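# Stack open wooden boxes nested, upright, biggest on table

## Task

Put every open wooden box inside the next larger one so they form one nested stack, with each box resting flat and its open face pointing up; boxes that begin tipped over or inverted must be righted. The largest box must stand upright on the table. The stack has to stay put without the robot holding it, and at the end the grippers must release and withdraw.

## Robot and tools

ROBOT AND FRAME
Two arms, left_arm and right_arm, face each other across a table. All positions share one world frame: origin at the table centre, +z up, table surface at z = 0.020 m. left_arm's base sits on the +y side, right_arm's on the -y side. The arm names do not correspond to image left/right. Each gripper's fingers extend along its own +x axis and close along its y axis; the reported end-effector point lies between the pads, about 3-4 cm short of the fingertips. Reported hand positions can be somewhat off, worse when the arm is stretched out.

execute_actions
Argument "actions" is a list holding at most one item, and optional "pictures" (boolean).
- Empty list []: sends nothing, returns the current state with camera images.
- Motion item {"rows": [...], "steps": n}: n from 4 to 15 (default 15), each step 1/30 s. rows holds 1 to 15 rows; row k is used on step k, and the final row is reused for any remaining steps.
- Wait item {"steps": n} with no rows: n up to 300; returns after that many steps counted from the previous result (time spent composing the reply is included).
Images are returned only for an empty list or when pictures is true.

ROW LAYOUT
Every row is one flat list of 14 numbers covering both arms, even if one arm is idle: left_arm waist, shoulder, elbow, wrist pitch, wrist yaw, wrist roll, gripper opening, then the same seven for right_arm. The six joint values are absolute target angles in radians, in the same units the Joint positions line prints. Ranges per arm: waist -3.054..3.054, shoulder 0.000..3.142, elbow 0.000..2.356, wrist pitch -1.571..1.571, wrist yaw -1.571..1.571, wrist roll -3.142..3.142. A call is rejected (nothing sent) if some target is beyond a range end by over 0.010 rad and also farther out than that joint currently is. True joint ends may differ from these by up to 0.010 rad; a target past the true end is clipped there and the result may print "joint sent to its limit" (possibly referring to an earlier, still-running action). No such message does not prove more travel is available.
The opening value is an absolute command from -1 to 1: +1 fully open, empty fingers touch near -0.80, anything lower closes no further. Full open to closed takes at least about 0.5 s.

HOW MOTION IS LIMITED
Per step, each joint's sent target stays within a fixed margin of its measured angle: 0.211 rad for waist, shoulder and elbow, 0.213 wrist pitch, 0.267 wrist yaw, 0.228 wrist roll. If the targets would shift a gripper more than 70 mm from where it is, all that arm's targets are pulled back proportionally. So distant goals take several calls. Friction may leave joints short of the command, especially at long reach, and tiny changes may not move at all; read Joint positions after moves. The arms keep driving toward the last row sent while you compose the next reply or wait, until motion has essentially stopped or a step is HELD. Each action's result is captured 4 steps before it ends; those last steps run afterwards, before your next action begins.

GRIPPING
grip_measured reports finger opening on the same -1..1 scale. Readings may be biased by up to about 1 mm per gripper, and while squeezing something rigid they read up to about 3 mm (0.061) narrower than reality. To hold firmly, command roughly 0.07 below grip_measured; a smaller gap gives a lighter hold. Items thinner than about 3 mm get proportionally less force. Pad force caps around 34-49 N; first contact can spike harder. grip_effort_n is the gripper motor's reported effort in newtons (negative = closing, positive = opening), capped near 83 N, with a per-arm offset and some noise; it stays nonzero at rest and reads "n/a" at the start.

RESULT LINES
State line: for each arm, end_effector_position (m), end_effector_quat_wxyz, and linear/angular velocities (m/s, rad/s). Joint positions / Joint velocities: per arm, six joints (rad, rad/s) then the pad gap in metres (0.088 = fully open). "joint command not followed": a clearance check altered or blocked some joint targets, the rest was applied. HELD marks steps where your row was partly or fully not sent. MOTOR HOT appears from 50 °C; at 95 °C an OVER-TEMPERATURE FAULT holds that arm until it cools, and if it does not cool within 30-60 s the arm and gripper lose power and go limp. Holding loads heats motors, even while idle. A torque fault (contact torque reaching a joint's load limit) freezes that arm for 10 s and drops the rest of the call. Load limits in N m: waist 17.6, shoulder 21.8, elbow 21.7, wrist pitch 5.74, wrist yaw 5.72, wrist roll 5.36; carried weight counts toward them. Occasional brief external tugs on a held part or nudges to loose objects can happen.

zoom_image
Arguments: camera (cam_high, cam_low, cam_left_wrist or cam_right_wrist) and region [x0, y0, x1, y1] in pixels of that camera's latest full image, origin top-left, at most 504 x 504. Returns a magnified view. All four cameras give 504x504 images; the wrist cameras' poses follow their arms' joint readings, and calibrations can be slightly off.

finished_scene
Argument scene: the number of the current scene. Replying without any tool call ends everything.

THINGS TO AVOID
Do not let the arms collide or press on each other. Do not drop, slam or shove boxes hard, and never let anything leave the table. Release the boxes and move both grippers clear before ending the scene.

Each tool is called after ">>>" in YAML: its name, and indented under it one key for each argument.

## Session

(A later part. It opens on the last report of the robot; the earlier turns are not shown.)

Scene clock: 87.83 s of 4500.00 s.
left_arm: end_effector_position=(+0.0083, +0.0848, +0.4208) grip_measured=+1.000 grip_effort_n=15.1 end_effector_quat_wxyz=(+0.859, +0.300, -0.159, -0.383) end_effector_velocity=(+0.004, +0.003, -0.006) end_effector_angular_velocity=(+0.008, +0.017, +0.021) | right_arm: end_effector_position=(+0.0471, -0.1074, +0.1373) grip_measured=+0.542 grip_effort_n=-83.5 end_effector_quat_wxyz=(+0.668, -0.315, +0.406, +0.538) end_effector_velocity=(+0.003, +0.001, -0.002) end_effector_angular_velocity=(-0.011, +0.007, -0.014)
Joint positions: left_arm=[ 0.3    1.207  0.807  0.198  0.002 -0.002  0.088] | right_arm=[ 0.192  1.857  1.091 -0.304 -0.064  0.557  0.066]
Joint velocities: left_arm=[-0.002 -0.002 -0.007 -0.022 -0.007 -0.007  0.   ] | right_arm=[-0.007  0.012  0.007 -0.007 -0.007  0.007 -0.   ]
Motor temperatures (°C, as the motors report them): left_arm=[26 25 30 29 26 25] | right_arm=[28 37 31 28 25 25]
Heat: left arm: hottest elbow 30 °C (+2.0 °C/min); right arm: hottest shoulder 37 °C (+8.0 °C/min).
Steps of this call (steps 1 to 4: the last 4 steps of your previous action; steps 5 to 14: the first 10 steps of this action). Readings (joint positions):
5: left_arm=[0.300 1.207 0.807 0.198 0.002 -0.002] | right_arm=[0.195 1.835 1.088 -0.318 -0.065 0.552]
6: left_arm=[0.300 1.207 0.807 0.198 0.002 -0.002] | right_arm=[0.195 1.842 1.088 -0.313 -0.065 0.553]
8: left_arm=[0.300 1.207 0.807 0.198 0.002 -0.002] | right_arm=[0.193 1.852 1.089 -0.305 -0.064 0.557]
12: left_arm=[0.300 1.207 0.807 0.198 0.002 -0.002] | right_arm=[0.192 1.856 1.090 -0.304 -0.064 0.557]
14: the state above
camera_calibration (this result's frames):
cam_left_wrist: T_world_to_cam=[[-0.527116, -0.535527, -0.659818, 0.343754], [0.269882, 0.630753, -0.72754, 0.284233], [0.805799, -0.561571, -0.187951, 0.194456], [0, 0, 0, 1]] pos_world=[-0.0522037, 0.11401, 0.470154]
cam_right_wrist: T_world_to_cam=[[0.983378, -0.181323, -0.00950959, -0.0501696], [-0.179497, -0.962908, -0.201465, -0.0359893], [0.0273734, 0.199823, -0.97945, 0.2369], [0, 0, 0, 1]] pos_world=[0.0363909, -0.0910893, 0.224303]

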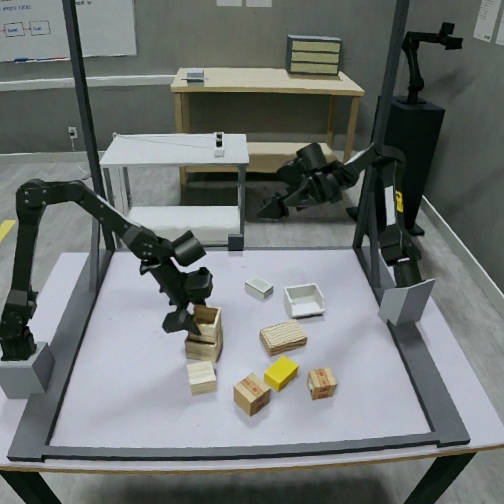

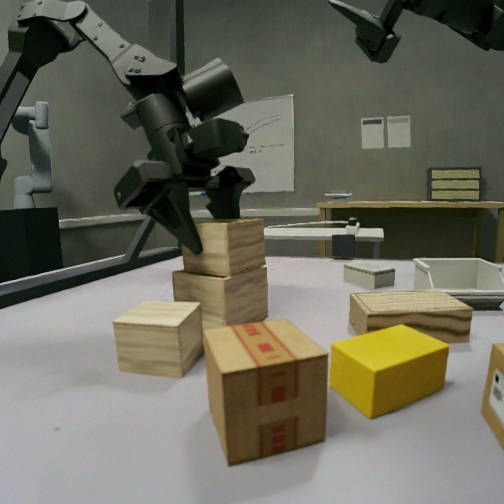

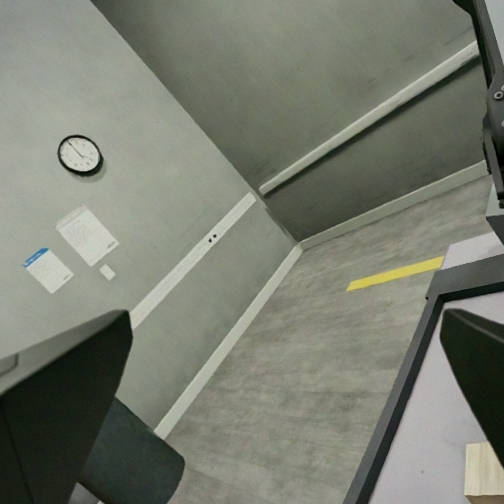

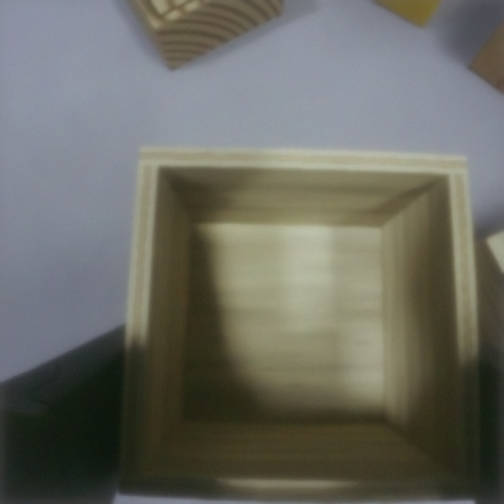

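>>> execute_actions:
  actions:
    - {"rows":[[0.3,1.2,0.8,0.2,0,0,1,0.194,1.84,1.08,-0.304,-0.064,0.557,0.42],[0.3,1.2,0.8,0.2,0,0,1,0.194,1.84,1.07,-0.30,-0.064,0.557,0.42],[0.3,1.2,0.8,0.2,0,0,1,0.194,1.84,1.06,-0.295,-0.064,0.557,0.42],[0.3,1.2,0.8,0.2,0,0,1,0.194,1.84,1.05,-0.29,-0.064,0.557,0.42]],"steps":15}
  pictures: true

>>> zoom_image:
  camera: "cam_low"
  region: [150,200,300,350]

Scene clock: 91.20 s of 4500.00 s.
left_arm: end_effector_position=(+0.0083, +0.0848, +0.4208) grip_measured=+1.000 grip_effort_n=15.1 end_effector_quat_wxyz=(+0.859, +0.300, -0.159, -0.383) end_effector_velocity=(+0.001, +0.003, -0.003) end_effector_angular_velocity=(+0.003, +0.012, +0.014) | right_arm: end_effector_position=(+0.0468, -0.1088, +0.1398) grip_measured=+0.542 grip_effort_n=-83.5 end_effector_quat_wxyz=(+0.669, -0.310, +0.403, +0.543) end_effector_velocity=(-0.000, -0.008, -0.001) end_effector_angular_velocity=(-0.019, +0.012, +0.010)
Joint positions: left_arm=[ 0.3    1.207  0.807  0.198  0.002 -0.002  0.088] | right_arm=[ 0.191  1.84   1.073 -0.288 -0.064  0.557  0.066]
Joint velocities: left_arm=[-0.002 -0.007 -0.002 -0.022 -0.007 -0.007  0.   ] | right_arm=[-0.002 -0.017 -0.022 -0.007 -0.022 -0.007 -0.   ]
Motor temperatures (°C, as the motors report them): left_arm=[27 25 30 29 26 25] | right_arm=[28 37 31 28 25 25]
Heat: left arm: hottest elbow 30 °C (+2.0 °C/min); right arm: hottest shoulder 37 °C (+7.1 °C/min).
Steps of this call (steps 1 to 4: the last 4 steps of your previous action; steps 5 to 15: the robot went on to your last target; steps 16 to 90: nothing new was sent; steps 91 to 101: the first 11 steps of this action). Readings (joint positions):
91: left_arm=[0.300 1.207 0.807 0.198 0.002 -0.002] | right_arm=[0.191 1.856 1.092 -0.303 -0.064 0.557]
92: left_arm=[0.300 1.207 0.807 0.198 0.002 -0.002] | right_arm=[0.191 1.853 1.092 -0.303 -0.064 0.557]
94: left_arm=[0.300 1.207 0.807 0.198 0.002 -0.002] | right_arm=[0.191 1.850 1.089 -0.298 -0.064 0.557]
98: left_arm=[0.300 1.207 0.807 0.198 0.002 -0.002] | right_arm=[0.191 1.843 1.077 -0.290 -0.064 0.557]
101: the state above
camera_calibration (this result's frames):
cam_left_wrist: T_world_to_cam=[[-0.527116, -0.535527, -0.659818, 0.343754], [0.269882, 0.630753, -0.72754, 0.284233], [0.805799, -0.561571, -0.187951, 0.194456], [0, 0, 0, 1]] pos_world=[-0.0522037, 0.11401, 0.470154]
cam_right_wrist: T_world_to_cam=[[0.983983, -0.177577, -0.0156055, -0.0489143], [-0.176765, -0.960655, -0.214233, -0.0350021], [0.0230513, 0.21356, -0.976658, 0.24098], [0, 0, 0, 1]] pos_world=[0.0363888, -0.0937746, 0.227093]

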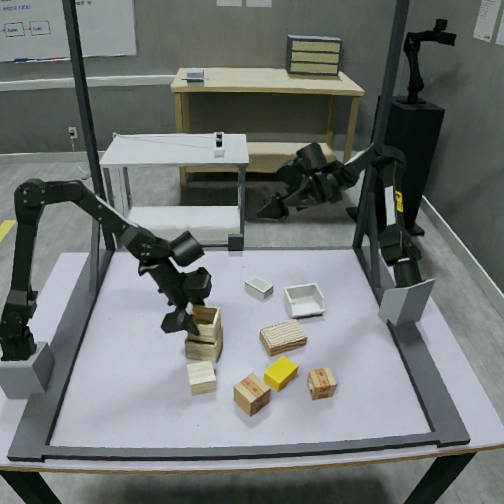

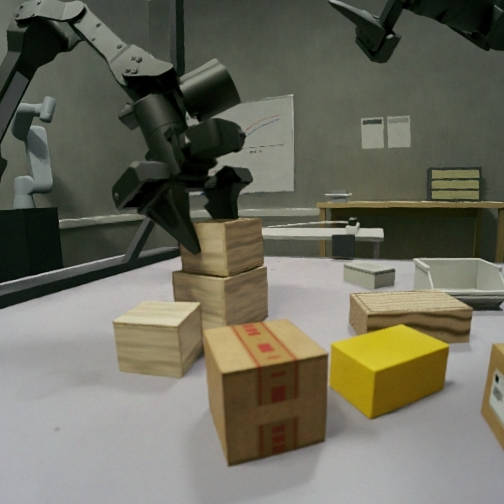

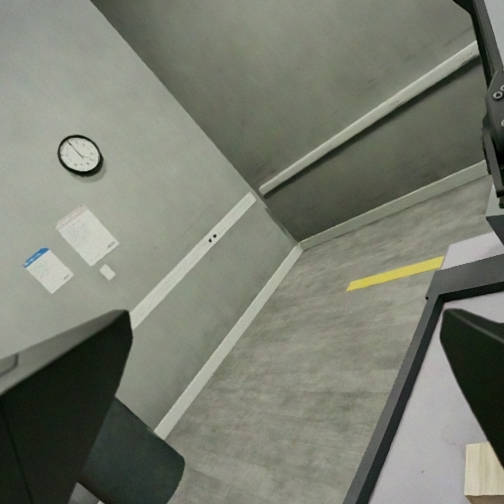

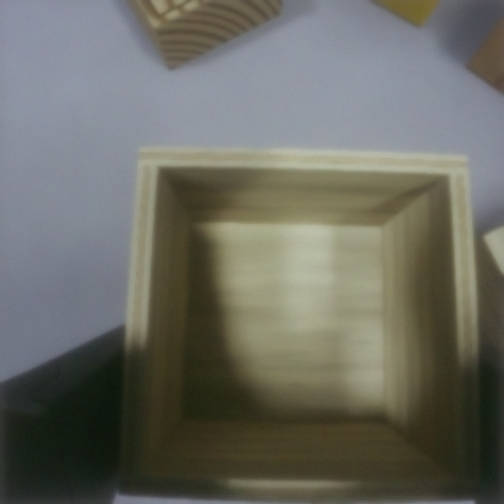

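Region (150, 200, 300, 350) of cam_low's 504x504 image, scaled by 3.360, with more detail than that image has.

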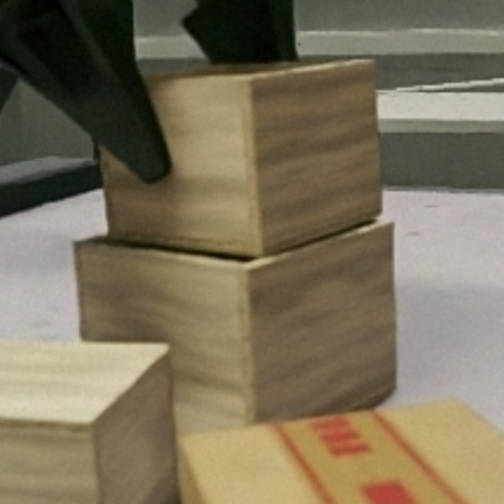

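Continue lowering using the elbow (retracting) plus slight shoulder.

>>> execute_actions:
  actions:
    - {"rows":[[0.3,1.2,0.8,0.2,0,0,1,0.194,1.85,1.05,-0.29,-0.064,0.557,0.42],[0.3,1.2,0.8,0.2,0,0,1,0.194,1.855,1.045,-0.288,-0.064,0.557,0.42],[0.3,1.2,0.8,0.2,0,0,1,0.194,1.86,1.04,-0.286,-0.064,0.557,0.42],[0.3,1.2,0.8,0.2,0,0,1,0.194,1.865,1.035,-0.284,-0.064,0.557,0.42],[0.3,1.2,0.8,0.2,0,0,1,0.194,1.87,1.03,-0.282,-0.064,0.557,0.42]],"steps":15}
  pictures: true

>>> zoom_image:
  camera: "cam_low"
  region: [150,200,300,350]

Scene clock: 91.97 s of 4500.00 s.
left_arm: end_effector_position=(+0.0083, +0.0848, +0.4208) grip_measured=+1.000 grip_effort_n=14.7 end_effector_quat_wxyz=(+0.859, +0.300, -0.159, -0.383) end_effector_velocity=(-0.001, +0.000, -0.003) end_effector_angular_velocity=(+0.005, +0.013, -0.003) | right_arm: end_effector_position=(+0.0478, -0.1099, +0.1381) grip_measured=+0.542 grip_effort_n=-83.5 end_effector_quat_wxyz=(+0.669, -0.308, +0.403, +0.543) end_effector_velocity=(-0.000, +0.002, -0.001) end_effector_angular_velocity=(+0.008, -0.001, +0.024)
Joint positions: left_arm=[ 0.3    1.207  0.807  0.198  0.002 -0.002  0.088] | right_arm=[ 0.191  1.839  1.061 -0.274 -0.064  0.558  0.066]
Joint velocities: left_arm=[-0.002 -0.002 -0.002 -0.007  0.007 -0.007  0.   ] | right_arm=[-0.002  0.002 -0.007  0.022 -0.007 -0.022 -0.   ]
Motor temperatures (°C, as the motors report them): left_arm=[27 25 30 29 26 25] | right_arm=[28 37 31 28 25 25]
Heat: left arm: hottest elbow 30 °C (+2.0 °C/min); right arm: hottest shoulder 37 °C (+7.0 °C/min).
Steps of this call (steps 1 to 4: the last 4 steps of your previous action; steps 5 to 12: the robot went on to your last target; steps 13 to 23: the first 11 steps of this action). Readings (joint positions):
13: left_arm=[0.300 1.207 0.807 0.198 0.002 -0.002] | right_arm=[0.191 1.839 1.071 -0.286 -0.064 0.557]
14: left_arm=[0.300 1.207 0.807 0.198 0.002 -0.002] | right_arm=[0.191 1.839 1.071 -0.286 -0.064 0.557]
16: left_arm=[0.300 1.207 0.807 0.198 0.002 -0.002] | right_arm=[0.191 1.839 1.068 -0.282 -0.064 0.557]
20: left_arm=[0.300 1.207 0.807 0.198 0.002 -0.002] | right_arm=[0.191 1.839 1.062 -0.276 -0.064 0.558]
23: the state above
camera_calibration (this result's frames):
cam_left_wrist: T_world_to_cam=[[-0.527116, -0.535527, -0.659818, 0.343754], [0.269882, 0.630753, -0.72754, 0.284233], [0.805799, -0.561571, -0.187951, 0.194456], [0, 0, 0, 1]] pos_world=[-0.0522037, 0.11401, 0.470154]
cam_right_wrist: T_world_to_cam=[[0.983797, -0.178439, -0.0174222, -0.0499637], [-0.177942, -0.959905, -0.216606, -0.0358319], [0.0219273, 0.216196, -0.976104, 0.239785], [0, 0, 0, 1]] pos_world=[0.0375203, -0.0951515, 0.225423]

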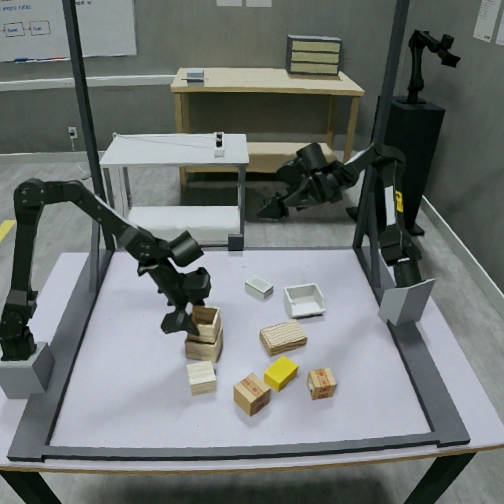

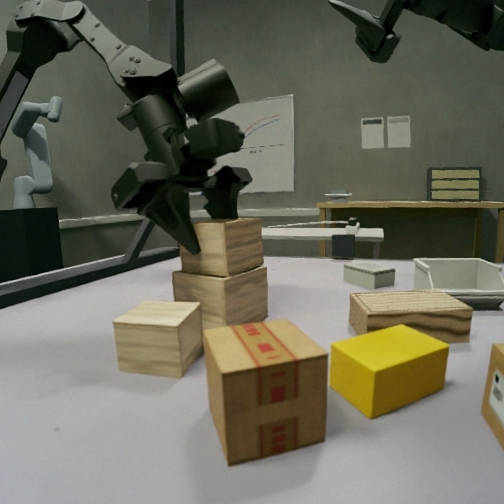

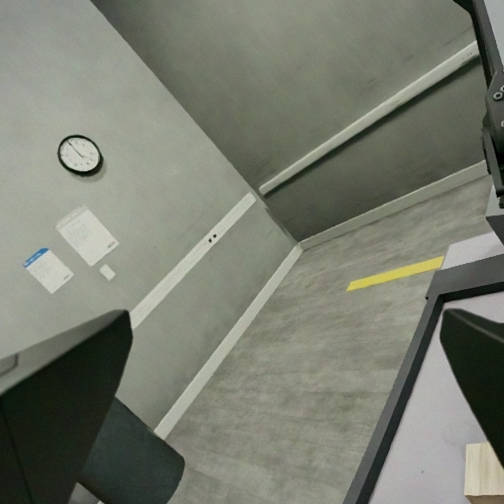

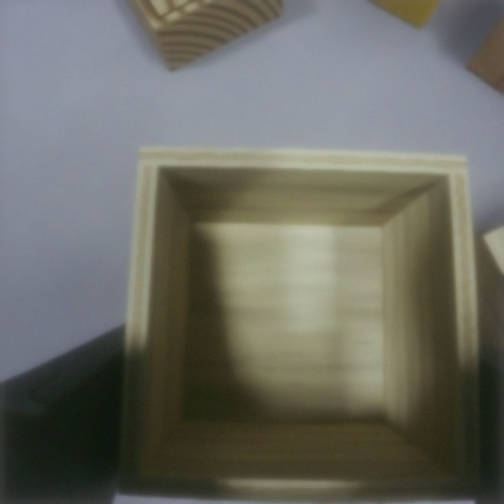

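Region (150, 200, 300, 350) of cam_low's 504x504 image, scaled by 3.360, with more detail than that image has.

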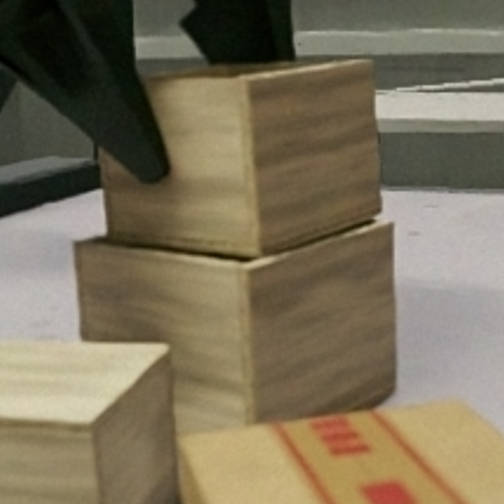

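>>> execute_actions:
  actions:
    - {"rows":[[0.3,1.2,0.8,0.2,0,0,1,0.191,1.839,1.061,-0.274,-0.064,0.557,0.75]],"steps":12}

>>> execute_actions:
  actions:
    - {"rows":[[0.3,1.2,0.8,0.2,0,0,1,0.191,1.68,1.06,-0.42,-0.064,0.557,1]],"steps":15}

>>> execute_actions:
  actions:
    - {"rows":[[0.3,1.2,0.8,0.2,0,0,1,0.191,1.68,1.10,-0.46,-0.064,0.557,1]],"steps":12}
  pictures: true

Scene clock: 92.57 s of 4500.00 s.
left_arm: end_effector_position=(+0.0083, +0.0848, +0.4208) grip_measured=+1.000 grip_effort_n=14.7 end_effector_quat_wxyz=(+0.859, +0.300, -0.159, -0.383) end_effector_velocity=(-0.003, -0.001, +0.000) end_effector_angular_velocity=(-0.011, +0.019, -0.010) | right_arm: end_effector_position=(+0.0480, -0.1102, +0.1379) grip_measured=+0.712 grip_effort_n=18.4 end_effector_quat_wxyz=(+0.669, -0.309, +0.403, +0.543) end_effector_velocity=(-0.001, +0.002, +0.001) end_effector_angular_velocity=(+0.015, +0.014, -0.001)
Joint positions: left_arm=[ 0.3    1.207  0.807  0.198  0.002 -0.002  0.088] | right_arm=[ 0.191  1.839  1.06  -0.274 -0.064  0.558  0.074]
Joint velocities: left_arm=[-0.002 -0.007  0.002 -0.007  0.007 -0.022  0.   ] | right_arm=[-0.002 -0.002 -0.007  0.022 -0.007  0.007  0.014]
Motor temperatures (°C, as the motors report them): left_arm=[27 25 30 29 26 25] | right_arm=[28 36 31 28 25 25]
Heat: left arm: hottest elbow 30 °C (+2.0 °C/min); right arm: hottest shoulder 36 °C (+5.0 °C/min).
Steps of this call (steps 1 to 4: the last 4 steps of your previous action; steps 5 to 10: the robot went on to your last target; steps 11 to 18: the first 8 steps of this action). Readings (joint positions):
11: left_arm=[0.300 1.207 0.807 0.198 0.002 -0.002] | right_arm=[0.191 1.838 1.060 -0.273 -0.064 0.558]
12: left_arm=[0.300 1.207 0.807 0.198 0.002 -0.002] | right_arm=[0.191 1.838 1.060 -0.272 -0.064 0.558]
14: left_arm=[0.300 1.207 0.807 0.198 0.002 -0.002] | right_arm=[0.191 1.838 1.060 -0.276 -0.064 0.558]
18: the state above

Scene clock: 93.07 s of 4500.00 s.
left_arm: end_effector_position=(+0.0083, +0.0848, +0.4208) grip_measured=+1.000 grip_effort_n=15.1 end_effector_quat_wxyz=(+0.859, +0.300, -0.159, -0.383) end_effector_velocity=(+0.003, +0.002, -0.004) end_effector_angular_velocity=(-0.007, +0.023, +0.014) | right_arm: end_effector_position=(+0.0390, -0.1291, +0.1814) grip_measured=+0.986 grip_effort_n=18.8 end_effector_quat_wxyz=(+0.669, -0.303, +0.400, +0.548) end_effector_velocity=(+0.004, -0.017, -0.006) end_effector_angular_velocity=(-0.088, -0.012, +0.001)
Joint positions: left_arm=[ 0.3    1.207  0.807  0.198  0.002 -0.002  0.088] | right_arm=[ 0.191  1.687  1.063 -0.412 -0.064  0.558  0.087]
Joint velocities: left_arm=[-0.002  0.002 -0.007 -0.007 -0.007 -0.022  0.   ] | right_arm=[-0.002 -0.007  0.002 -0.095 -0.022 -0.022  0.005]
Motor temperatures (°C, as the motors report them): left_arm=[27 25 30 29 26 25] | right_arm=[28 36 31 28 25 25]
Heat: left arm: hottest elbow 30 °C (+1.0 °C/min); right arm: hottest shoulder 36 °C (+5.1 °C/min).
Steps of this call (steps 1 to 4: the last 4 steps of your previous action; steps 5 to 15: the first 11 steps of this action). Readings (joint positions):
5: left_arm=[0.300 1.207 0.807 0.198 0.002 -0.002] | right_arm=[0.191 1.827 1.060 -0.286 -0.064 0.558]
6: left_arm=[0.300 1.207 0.807 0.198 0.002 -0.002] | right_arm=[0.191 1.806 1.060 -0.330 -0.064 0.558]
8: left_arm=[0.300 1.207 0.807 0.198 0.002 -0.002] | right_arm=[0.191 1.754 1.056 -0.373 -0.064 0.558]
12: left_arm=[0.300 1.207 0.807 0.198 0.002 -0.002] | right_arm=[0.191 1.690 1.063 -0.398 -0.064 0.558]
15: the state above

Scene clock: 93.47 s of 4500.00 s.
left_arm: end_effector_position=(+0.0083, +0.0848, +0.4208) grip_measured=+1.000 grip_effort_n=15.1 end_effector_quat_wxyz=(+0.859, +0.300, -0.159, -0.383) end_effector_velocity=(+0.004, +0.002, -0.005) end_effector_angular_velocity=(-0.006, +0.024, +0.028) | right_arm: end_effector_position=(+0.0380, -0.1299, +0.1853) grip_measured=+0.997 grip_effort_n=18.4 end_effector_quat_wxyz=(+0.669, -0.308, +0.403, +0.543) end_effector_velocity=(-0.007, +0.007, +0.015) end_effector_angular_velocity=(+0.018, +0.008, +0.014)
Joint positions: left_arm=[ 0.3    1.207  0.807  0.198  0.002 -0.002  0.088] | right_arm=[ 0.191  1.686  1.087 -0.452 -0.064  0.558  0.088]
Joint velocities: left_arm=[-0.007  0.002 -0.002 -0.022 -0.022 -0.022  0.   ] | right_arm=[-0.002 -0.007  0.051 -0.037 -0.007 -0.007  0.   ]
Motor temperatures (°C, as the motors report them): left_arm=[27 25 30 29 26 25] | right_arm=[28 36 31 28 25 25]
Heat: left arm: hottest elbow 30 °C (+1.0 °C/min); right arm: hottest shoulder 36 °C (+5.0 °C/min).
Steps of this call (steps 1 to 4: the last 4 steps of your previous action; steps 5 to 12: the first 8 steps of this action). Readings (joint positions):
5: left_arm=[0.300 1.207 0.807 0.198 0.002 -0.002] | right_arm=[0.191 1.686 1.065 -0.421 -0.064 0.558]
6: left_arm=[0.300 1.207 0.807 0.198 0.002 -0.002] | right_arm=[0.191 1.686 1.069 -0.433 -0.064 0.558]
8: left_arm=[0.300 1.207 0.807 0.198 0.002 -0.002] | right_arm=[0.191 1.686 1.075 -0.444 -0.064 0.558]
12: the state above
camera_calibration (this result's frames):
cam_left_wrist: T_world_to_cam=[[-0.527116, -0.535527, -0.659818, 0.343754], [0.269882, 0.630753, -0.72754, 0.284233], [0.805799, -0.561571, -0.187951, 0.194456], [0, 0, 0, 1]] pos_world=[-0.0522037, 0.11401, 0.470154]
cam_right_wrist: T_world_to_cam=[[0.983833, -0.178208, -0.017723, -0.0429751], [-0.177767, -0.959791, -0.217254, -0.0463981], [0.0217061, 0.216892, -0.975954, 0.290489], [0, 0, 0, 1]] pos_world=[0.0277269, -0.115196, 0.272662]

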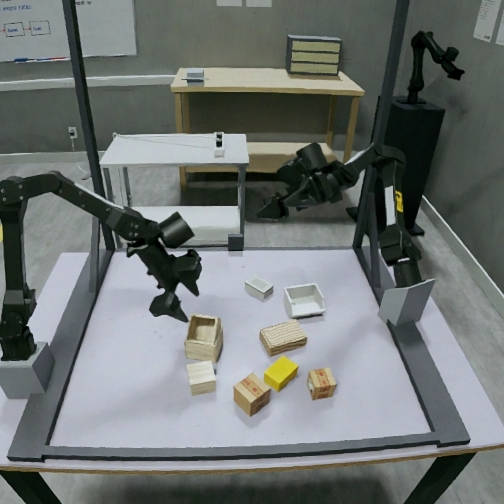

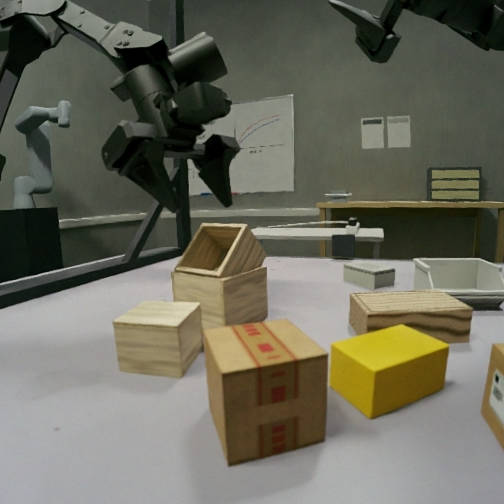

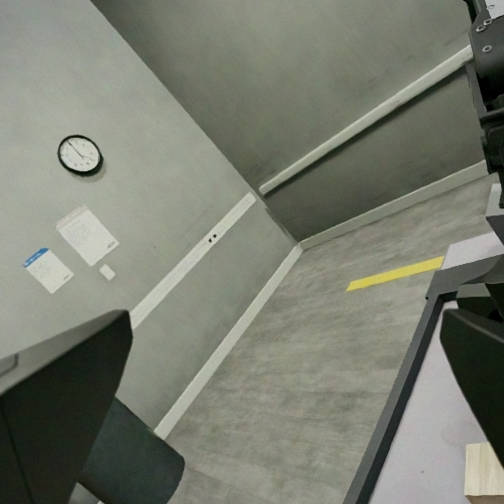

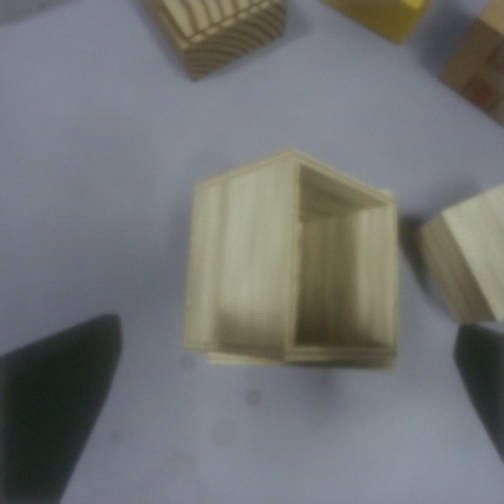

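>>> execute_actions:
  actions:
    - {"rows":[[0.3,1.2,0.8,0.2,0,0,1,0.165,1.80,1.125,-0.385,-0.08,0.538,-0.15]],"steps":15}

>>> execute_actions:
  actions:
    - {"rows":[[0.3,1.2,0.8,0.2,0,0,1,0.165,1.85,1.12,-0.335,-0.08,0.538,-0.15]],"steps":12}
  pictures: true

Scene clock: 94.13 s of 4500.00 s.
left_arm: end_effector_position=(+0.0083, +0.0848, +0.4208) grip_measured=+1.000 grip_effort_n=15.1 end_effector_quat_wxyz=(+0.859, +0.300, -0.159, -0.383) end_effector_velocity=(-0.000, +0.000, -0.004) end_effector_angular_velocity=(+0.020, +0.007, +0.004) | right_arm: end_effector_position=(+0.0482, -0.1108, +0.1664) grip_measured=-0.074 grip_effort_n=-10.5 end_effector_quat_wxyz=(+0.670, -0.309, +0.405, +0.540) end_effector_velocity=(-0.005, +0.002, -0.001) end_effector_angular_velocity=(+0.007, +0.019, +0.023)
Joint positions: left_arm=[ 0.3    1.207  0.807  0.198  0.002 -0.002  0.088] | right_arm=[ 0.167  1.784  1.115 -0.39  -0.074  0.541  0.035]
Joint velocities: left_arm=[-0.002 -0.002  0.002 -0.022  0.007  0.007  0.   ] | right_arm=[ 0.002  0.002 -0.002  0.022 -0.022 -0.007 -0.044]
Motor temperatures (°C, as the motors report them): left_arm=[27 25 30 29 26 25] | right_arm=[28 36 31 28 25 25]
Heat: left arm: hottest elbow 30 °C (+1.0 °C/min); right arm: hottest shoulder 36 °C (+5.1 °C/min).
Steps of this call (steps 1 to 4: the last 4 steps of your previous action; steps 5 to 9: the robot went on to your last target; steps 10 to 20: the first 11 steps of this action). Readings (joint positions):
10: left_arm=[0.300 1.207 0.807 0.198 0.002 -0.002] | right_arm=[0.190 1.694 1.092 -0.454 -0.065 0.556]
11: left_arm=[0.300 1.207 0.807 0.198 0.002 -0.002] | right_arm=[0.187 1.709 1.098 -0.435 -0.067 0.552]
13: left_arm=[0.300 1.207 0.807 0.198 0.002 -0.002] | right_arm=[0.177 1.746 1.114 -0.407 -0.069 0.547]
17: left_arm=[0.300 1.207 0.807 0.198 0.002 -0.002] | right_arm=[0.167 1.781 1.115 -0.396 -0.072 0.542]
20: the state above

Scene clock: 94.53 s of 4500.00 s.
left_arm: end_effector_position=(+0.0083, +0.0848, +0.4208) grip_measured=+1.000 grip_effort_n=15.1 end_effector_quat_wxyz=(+0.859, +0.300, -0.159, -0.383) end_effector_velocity=(+0.002, +0.003, -0.004) end_effector_angular_velocity=(+0.015, +0.004, +0.018) | right_arm: end_effector_position=(+0.0496, -0.1026, +0.1547) grip_measured=-0.145 grip_effort_n=-15.6 end_effector_quat_wxyz=(+0.669, -0.307, +0.404, +0.543) end_effector_velocity=(+0.004, +0.009, -0.012) end_effector_angular_velocity=(+0.011, -0.001, -0.010)
Joint positions: left_arm=[ 0.3    1.207  0.807  0.198  0.002 -0.002  0.088] | right_arm=[ 0.167  1.83   1.118 -0.341 -0.077  0.54   0.032]
Joint velocities: left_arm=[-0.002 -0.002 -0.002 -0.022 -0.007  0.007  0.   ] | right_arm=[-0.002  0.046  0.002  0.051  0.007  0.007 -0.001]
Motor temperatures (°C, as the motors report them): left_arm=[27 25 30 29 26 25] | right_arm=[28 36 31 28 25 25]
Heat: left arm: hottest elbow 30 °C (+1.0 °C/min); right arm: hottest shoulder 36 °C (+5.0 °C/min).
Steps of this call (steps 1 to 4: the last 4 steps of your previous action; steps 5 to 12: the first 8 steps of this action). Readings (joint positions):
5: left_arm=[0.300 1.207 0.807 0.198 0.002 -0.002] | right_arm=[0.167 1.790 1.115 -0.383 -0.075 0.541]
6: left_arm=[0.300 1.207 0.807 0.198 0.002 -0.002] | right_arm=[0.167 1.798 1.116 -0.367 -0.075 0.541]
8: left_arm=[0.300 1.207 0.807 0.198 0.002 -0.002] | right_arm=[0.167 1.817 1.118 -0.352 -0.075 0.540]
12: the state above
camera_calibration (this result's frames):
cam_left_wrist: T_world_to_cam=[[-0.527116, -0.535527, -0.659818, 0.343754], [0.269882, 0.630753, -0.72754, 0.284233], [0.805799, -0.561571, -0.187951, 0.194456], [0, 0, 0, 1]] pos_world=[-0.0522037, 0.11401, 0.470154]
cam_right_wrist: T_world_to_cam=[[0.983439, -0.180186, -0.0194919, -0.0500002], [-0.180088, -0.959442, -0.216885, -0.0247106], [0.0203782, 0.216803, -0.976003, 0.254484], [0, 0, 0, 1]] pos_world=[0.0395361, -0.0878907, 0.242043]

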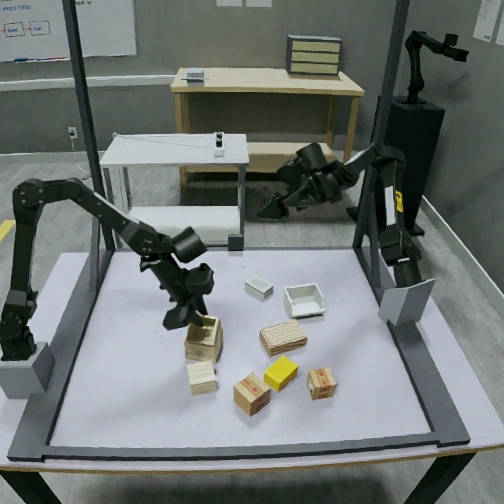

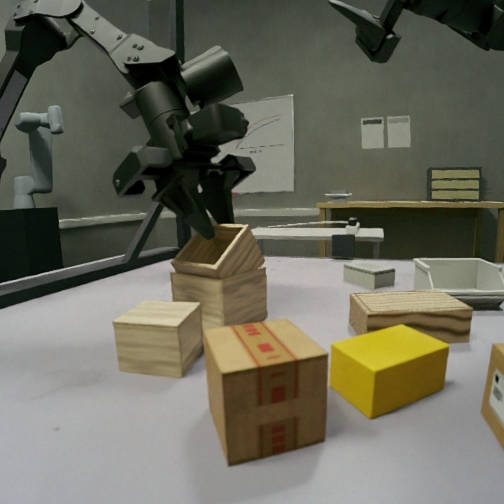

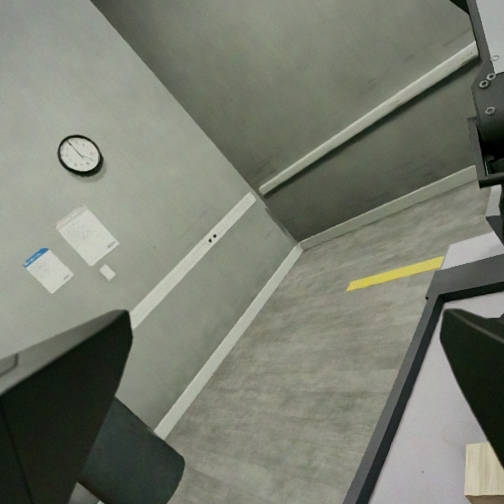

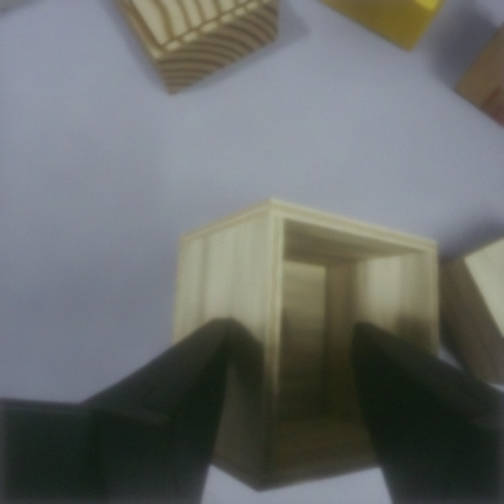

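>>> execute_actions:
  actions:
    - {"rows":[[0.3,1.2,0.8,0.2,0,0,1,0.167,1.885,1.115,-0.30,-0.077,0.54,-0.15]],"steps":12}
  pictures: true

Scene clock: 94.93 s of 4500.00 s.
left_arm: end_effector_position=(+0.0083, +0.0848, +0.4208) grip_measured=+1.000 grip_effort_n=15.1 end_effector_quat_wxyz=(+0.859, +0.300, -0.159, -0.383) end_effector_velocity=(+0.002, +0.002, -0.003) end_effector_angular_velocity=(+0.004, +0.014, +0.004) | right_arm: end_effector_position=(+0.0519, -0.0976, +0.1440) grip_measured=-0.147 grip_effort_n=-16.0 end_effector_quat_wxyz=(+0.669, -0.307, +0.404, +0.543) end_effector_velocity=(+0.001, -0.000, -0.011) end_effector_angular_velocity=(-0.018, +0.012, +0.010)
Joint positions: left_arm=[ 0.3    1.207  0.807  0.198  0.002 -0.002  0.088] | right_arm=[ 0.167  1.867  1.118 -0.304 -0.077  0.54   0.032]
Joint velocities: left_arm=[ 0.002 -0.002 -0.007 -0.007  0.007 -0.007  0.   ] | right_arm=[-0.002  0.027 -0.007  0.022 -0.022 -0.007 -0.   ]
Motor temperatures (°C, as the motors report them): left_arm=[27 25 30 29 26 25] | right_arm=[28 36 31 28 25 25]
Heat: left arm: hottest elbow 30 °C (+1.0 °C/min); right arm: hottest shoulder 36 °C (+5.0 °C/min).
Steps of this call (steps 1 to 4: the last 4 steps of your previous action; steps 5 to 12: the first 8 steps of this action). Readings (joint positions):
5: left_arm=[0.300 1.207 0.807 0.198 0.002 -0.002] | right_arm=[0.167 1.837 1.118 -0.333 -0.077 0.540]
6: left_arm=[0.300 1.207 0.807 0.198 0.002 -0.002] | right_arm=[0.167 1.842 1.118 -0.322 -0.077 0.540]
8: left_arm=[0.300 1.207 0.807 0.198 0.002 -0.002] | right_arm=[0.167 1.855 1.118 -0.310 -0.077 0.540]
12: the state above
camera_calibration (this result's frames):
cam_left_wrist: T_world_to_cam=[[-0.527116, -0.535527, -0.659818, 0.343754], [0.269882, 0.630753, -0.72754, 0.284233], [0.805799, -0.561571, -0.187951, 0.194456], [0, 0, 0, 1]] pos_world=[-0.0522037, 0.11401, 0.470154]
cam_right_wrist: T_world_to_cam=[[0.983439, -0.180186, -0.0194919, -0.0514767], [-0.180088, -0.959442, -0.216885, -0.0217919], [0.0203782, 0.216803, -0.976003, 0.242934], [0, 0, 0, 1]] pos_world=[0.0417492, -0.0828524, 0.231375]

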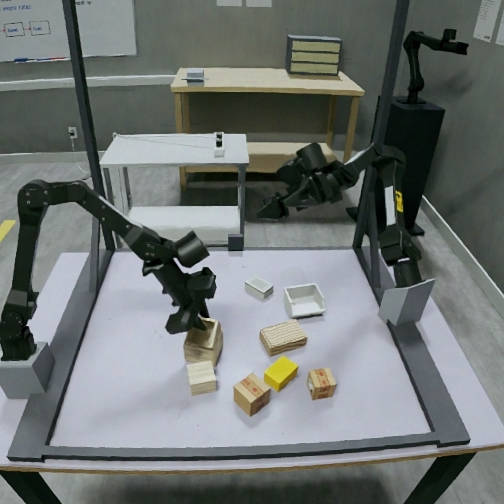

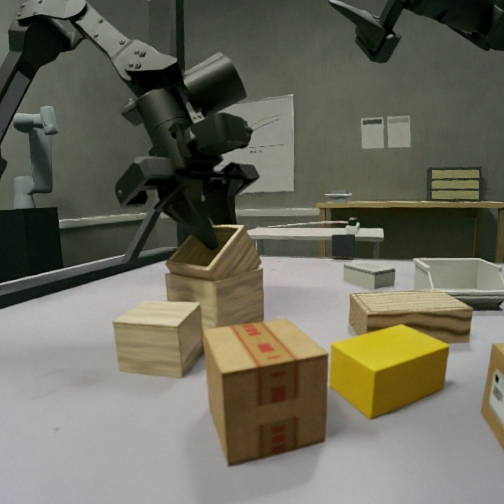

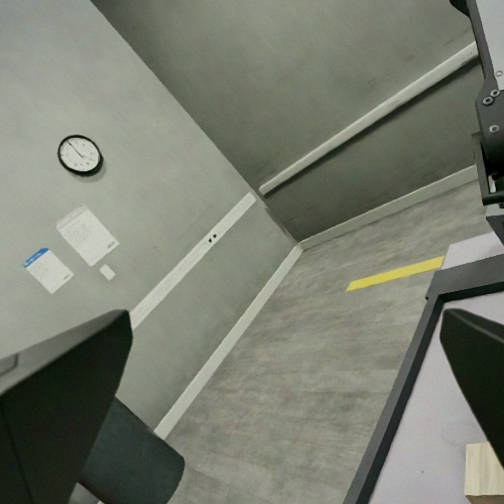

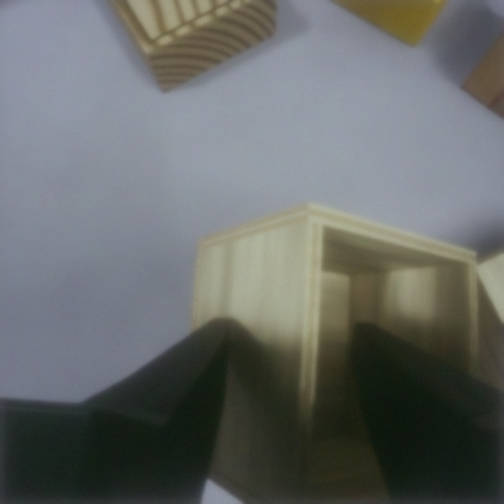

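>>> execute_actions:
  actions:
    - {"rows":[[0.3,1.2,0.8,0.2,0,0,1,0.16,1.867,1.118,-0.304,-0.077,0.54,-0.45],[0.3,1.2,0.8,0.2,0,0,1,0.16,1.865,1.118,-0.304,-0.077,0.54,-0.55],[0.3,1.2,0.8,0.2,0,0,1,0.16,1.862,1.118,-0.304,-0.077,0.54,-0.65],[0.3,1.2,0.8,0.2,0,0,1,0.16,1.86,1.118,-0.304,-0.077,0.54,-0.75],[0.3,1.2,0.8,0.2,0,0,1,0.16,1.857,1.118,-0.304,-0.077,0.54,-0.85]],"steps":15}

>>> execute_actions:
  actions:
    - {"rows":[[0.3,1.2,0.8,0.2,0,0,1,0.16,1.84,1.118,-0.32,-0.077,0.54,-0.85],[0.3,1.2,0.8,0.2,0,0,1,0.16,1.82,1.12,-0.34,-0.077,0.54,-0.85],[0.3,1.2,0.8,0.2,0,0,1,0.16,1.80,1.125,-0.365,-0.077,0.54,-0.85],[0.3,1.2,0.8,0.2,0,0,1,0.16,1.78,1.13,-0.39,-0.077,0.54,-0.85],[0.3,1.2,0.8,0.2,0,0,1,0.16,1.76,1.135,-0.415,-0.077,0.54,-0.85]],"steps":15}
  pictures: true

Scene clock: 95.57 s of 4500.00 s.
left_arm: end_effector_position=(+0.0083, +0.0848, +0.4208) grip_measured=+1.000 grip_effort_n=15.1 end_effector_quat_wxyz=(+0.859, +0.300, -0.159, -0.383) end_effector_velocity=(+0.004, +0.004, -0.002) end_effector_angular_velocity=(+0.008, -0.002, +0.029) | right_arm: end_effector_position=(+0.0538, -0.0971, +0.1440) grip_measured=-0.758 grip_effort_n=-83.5 end_effector_quat_wxyz=(+0.670, -0.306, +0.404, +0.542) end_effector_velocity=(-0.003, +0.004, +0.008) end_effector_angular_velocity=(+0.035, -0.002, +0.016)
Joint positions: left_arm=[ 0.3    1.207  0.807  0.198  0.002 -0.002  0.088] | right_arm=[ 0.162  1.869  1.118 -0.303 -0.077  0.54   0.002]
Joint velocities: left_arm=[-0.002 -0.002 -0.002 -0.022 -0.022  0.007  0.   ] | right_arm=[ 0.002 -0.017 -0.002  0.022  0.007 -0.007 -0.   ]
Motor temperatures (°C, as the motors report them): left_arm=[27 25 30 29 26 25] | right_arm=[28 36 31 28 25 25]
Heat: left arm: hottest elbow 30 °C (+1.0 °C/min); right arm: hottest shoulder 36 °C (+5.0 °C/min).
Steps of this call (steps 1 to 4: the last 4 steps of your previous action; steps 5 to 8: the robot went on to your last target; steps 9 to 19: the first 11 steps of this action). Readings (joint positions):
9: left_arm=[0.300 1.207 0.807 0.198 0.002 -0.002] | right_arm=[0.167 1.869 1.118 -0.301 -0.077 0.540]
10: left_arm=[0.300 1.207 0.807 0.198 0.002 -0.002] | right_arm=[0.166 1.869 1.118 -0.301 -0.077 0.540]
12: left_arm=[0.300 1.207 0.807 0.198 0.002 -0.002] | right_arm=[0.165 1.869 1.118 -0.301 -0.077 0.540]
16: left_arm=[0.300 1.207 0.807 0.198 0.002 -0.002] | right_arm=[0.163 1.869 1.118 -0.302 -0.078 0.540]
19: the state above

Scene clock: 96.07 s of 4500.00 s.
left_arm: end_effector_position=(+0.0083, +0.0848, +0.4208) grip_measured=+1.000 grip_effort_n=15.1 end_effector_quat_wxyz=(+0.859, +0.300, -0.159, -0.383) end_effector_velocity=(+0.001, +0.001, -0.005) end_effector_angular_velocity=(+0.017, +0.025, -0.001) | right_arm: end_effector_position=(+0.0467, -0.1086, +0.1746) grip_measured=-0.758 grip_effort_n=-83.5 end_effector_quat_wxyz=(+0.671, -0.303, +0.402, +0.545) end_effector_velocity=(-0.004, -0.010, +0.029) end_effector_angular_velocity=(-0.001, -0.017, +0.013)
Joint positions: left_arm=[ 0.3    1.207  0.807  0.198  0.002 -0.002  0.088] | right_arm=[ 0.162  1.771  1.127 -0.401 -0.077  0.54   0.002]
Joint velocities: left_arm=[ 0.002 -0.002 -0.002 -0.022  0.022 -0.007  0.   ] | right_arm=[-0.002 -0.081  0.027 -0.11   0.007 -0.022 -0.   ]
Motor temperatures (°C, as the motors report them): left_arm=[27 25 30 29 26 25] | right_arm=[28 36 31 28 25 25]
Heat: left arm: hottest elbow 30 °C (+1.0 °C/min); right arm: hottest shoulder 36 °C (+5.1 °C/min).
Steps of this call (steps 1 to 4: the last 4 steps of your previous action; steps 5 to 15: the first 11 steps of this action). Readings (joint positions):
5: left_arm=[0.300 1.207 0.807 0.198 0.002 -0.002] | right_arm=[0.162 1.867 1.118 -0.304 -0.077 0.540]
6: left_arm=[0.300 1.207 0.807 0.198 0.002 -0.002] | right_arm=[0.162 1.863 1.118 -0.310 -0.077 0.540]
8: left_arm=[0.300 1.207 0.807 0.198 0.002 -0.002] | right_arm=[0.162 1.845 1.118 -0.338 -0.077 0.540]
12: left_arm=[0.300 1.207 0.807 0.198 0.002 -0.002] | right_arm=[0.162 1.789 1.121 -0.388 -0.077 0.540]
15: the state above
camera_calibration (this result's frames):
cam_left_wrist: T_world_to_cam=[[-0.527116, -0.535527, -0.659818, 0.343754], [0.269882, 0.630753, -0.72754, 0.284233], [0.805799, -0.561571, -0.187951, 0.194456], [0, 0, 0, 1]] pos_world=[-0.0522037, 0.11401, 0.470154]
cam_right_wrist: T_world_to_cam=[[0.983142, -0.181389, -0.0230285, -0.0473037], [-0.181876, -0.957188, -0.225194, -0.0248612], [0.0188052, 0.225586, -0.974042, 0.275948], [0, 0, 0, 1]] pos_world=[0.0367953, -0.0946274, 0.262097]

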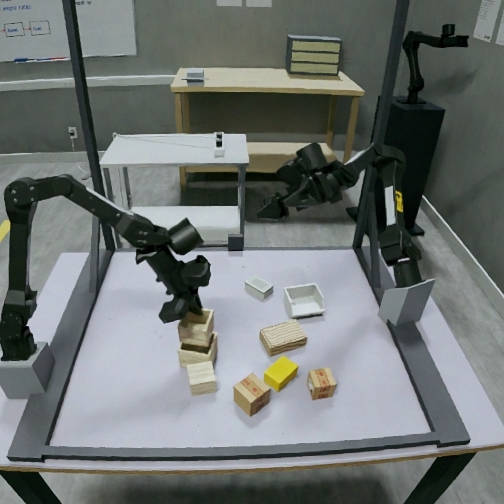

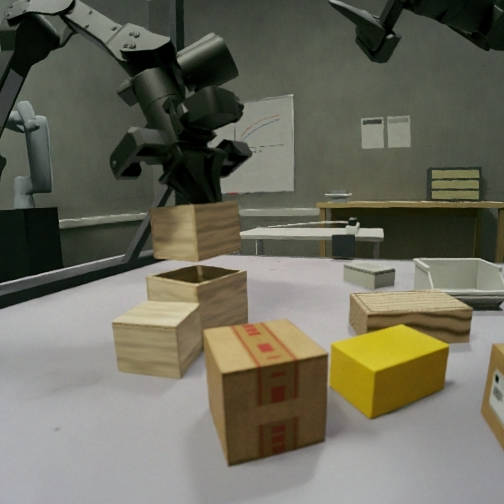

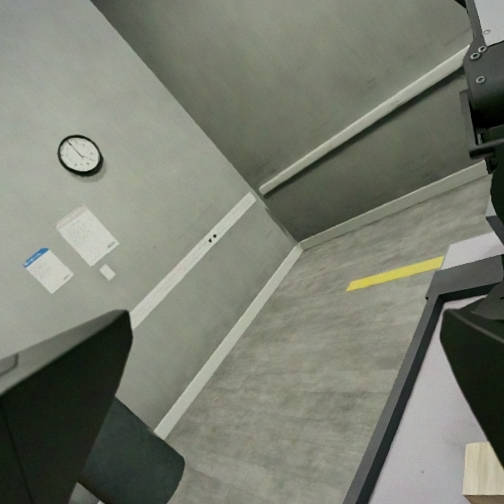

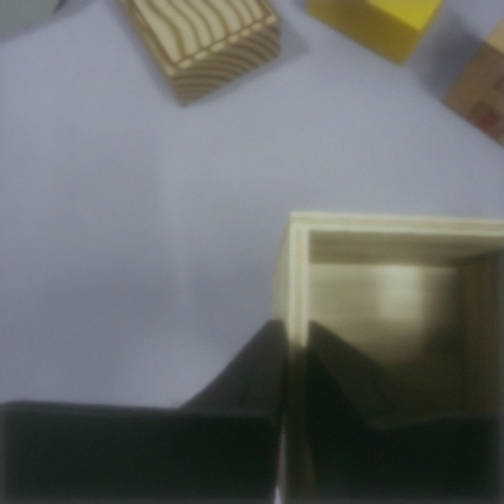

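>>> execute_actions:
  actions:
    - {"rows":[[0.3,1.2,0.8,0.2,0,0,1,0.162,1.81,1.12,-0.385,-0.077,0.54,-0.85],[0.3,1.2,0.8,0.2,0,0,1,0.162,1.82,1.12,-0.365,-0.077,0.54,-0.85],[0.3,1.2,0.8,0.2,0,0,1,0.162,1.83,1.12,-0.355,-0.077,0.54,-0.85]],"steps":15}
  pictures: true

>>> zoom_image:
  camera: "cam_low"
  region: [120,190,270,340]

>>> zoom_image:
  camera: "cam_high"
  region: [150,290,250,390]

Scene clock: 96.70 s of 4500.00 s.
left_arm: end_effector_position=(+0.0083, +0.0848, +0.4208) grip_measured=+1.000 grip_effort_n=15.1 end_effector_quat_wxyz=(+0.859, +0.300, -0.159, -0.383) end_effector_velocity=(+0.002, +0.002, -0.000) end_effector_angular_velocity=(-0.020, +0.012, +0.019) | right_arm: end_effector_position=(+0.0496, -0.1026, +0.1610) grip_measured=-0.758 grip_effort_n=-83.5 end_effector_quat_wxyz=(+0.670, -0.305, +0.404, +0.543) end_effector_velocity=(-0.002, +0.005, +0.002) end_effector_angular_velocity=(+0.027, +0.009, +0.017)
Joint positions: left_arm=[ 0.3    1.207  0.807  0.198  0.002 -0.002  0.088] | right_arm=[ 0.162  1.817  1.128 -0.361 -0.077  0.54   0.002]
Joint velocities: left_arm=[-0.002 -0.002 -0.002 -0.007 -0.022 -0.022  0.   ] | right_arm=[-0.002 -0.002 -0.007  0.037 -0.007 -0.007 -0.   ]
Motor temperatures (°C, as the motors report them): left_arm=[27 25 30 29 26 25] | right_arm=[28 36 31 28 25 25]
Heat: left arm: hottest elbow 30 °C (+1.0 °C/min); right arm: hottest shoulder 36 °C (+5.0 °C/min).
Steps of this call (steps 1 to 4: the last 4 steps of your previous action; steps 5 to 8: the robot went on to your last target; steps 9 to 19: the first 11 steps of this action). Readings (joint positions):
9: left_arm=[0.300 1.207 0.807 0.198 0.002 -0.002] | right_arm=[0.162 1.771 1.128 -0.412 -0.077 0.540]
10: left_arm=[0.300 1.207 0.807 0.198 0.002 -0.002] | right_arm=[0.162 1.774 1.128 -0.405 -0.077 0.540]
12: left_arm=[0.300 1.207 0.807 0.198 0.002 -0.002] | right_arm=[0.162 1.789 1.128 -0.379 -0.077 0.540]
16: left_arm=[0.300 1.207 0.807 0.198 0.002 -0.002] | right_arm=[0.162 1.814 1.128 -0.367 -0.077 0.540]
19: the state above
camera_calibration (this result's frames):
cam_left_wrist: T_world_to_cam=[[-0.527116, -0.535527, -0.659818, 0.343754], [0.269882, 0.630753, -0.72754, 0.284233], [0.805799, -0.561571, -0.187951, 0.194456], [0, 0, 0, 1]] pos_world=[-0.0522037, 0.11401, 0.470154]
cam_right_wrist: T_world_to_cam=[[0.982843, -0.18327, -0.0207614, -0.0499405], [-0.183308, -0.958131, -0.219962, -0.0224887], [0.0204202, 0.219994, -0.975287, 0.260896], [0, 0, 0, 1]] pos_world=[0.0396337, -0.0880953, 0.248466]

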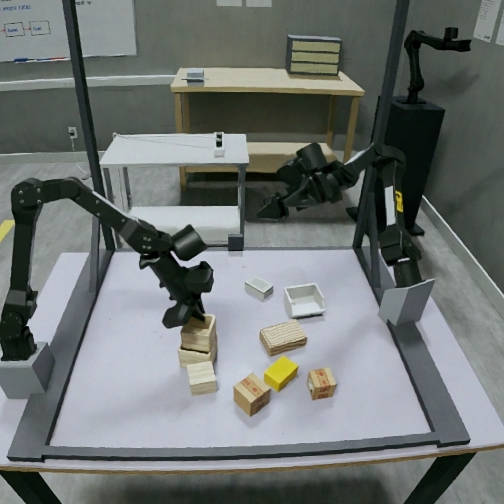

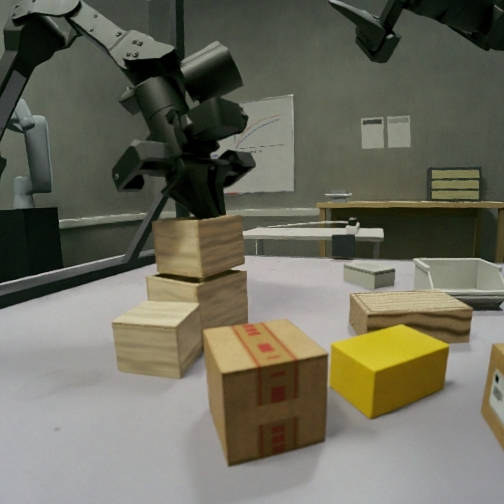

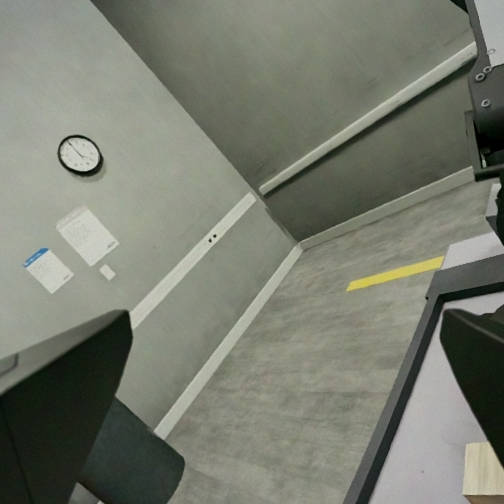

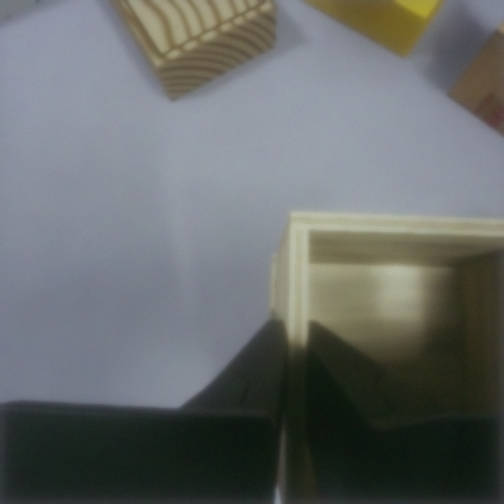

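Region (120, 190, 270, 340) of cam_low's 504x504 image, scaled by 3.360, with more detail than that image has.

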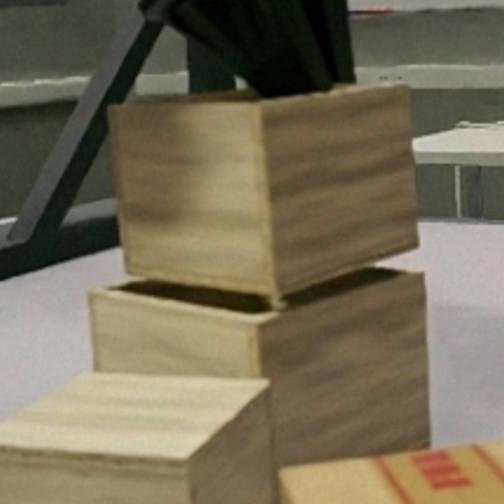

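Region (150, 290, 250, 390) of cam_high's 504x504 image, scaled by 5.040, with more detail than that image has.

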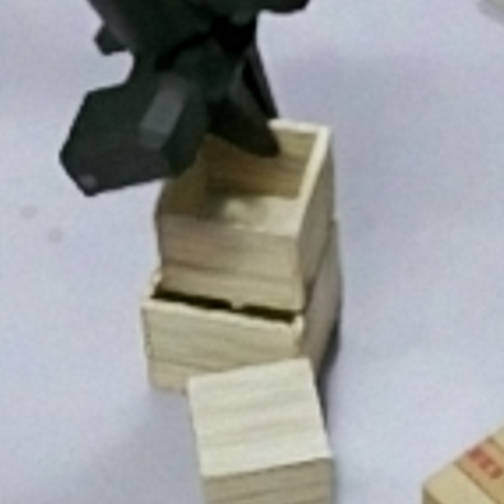

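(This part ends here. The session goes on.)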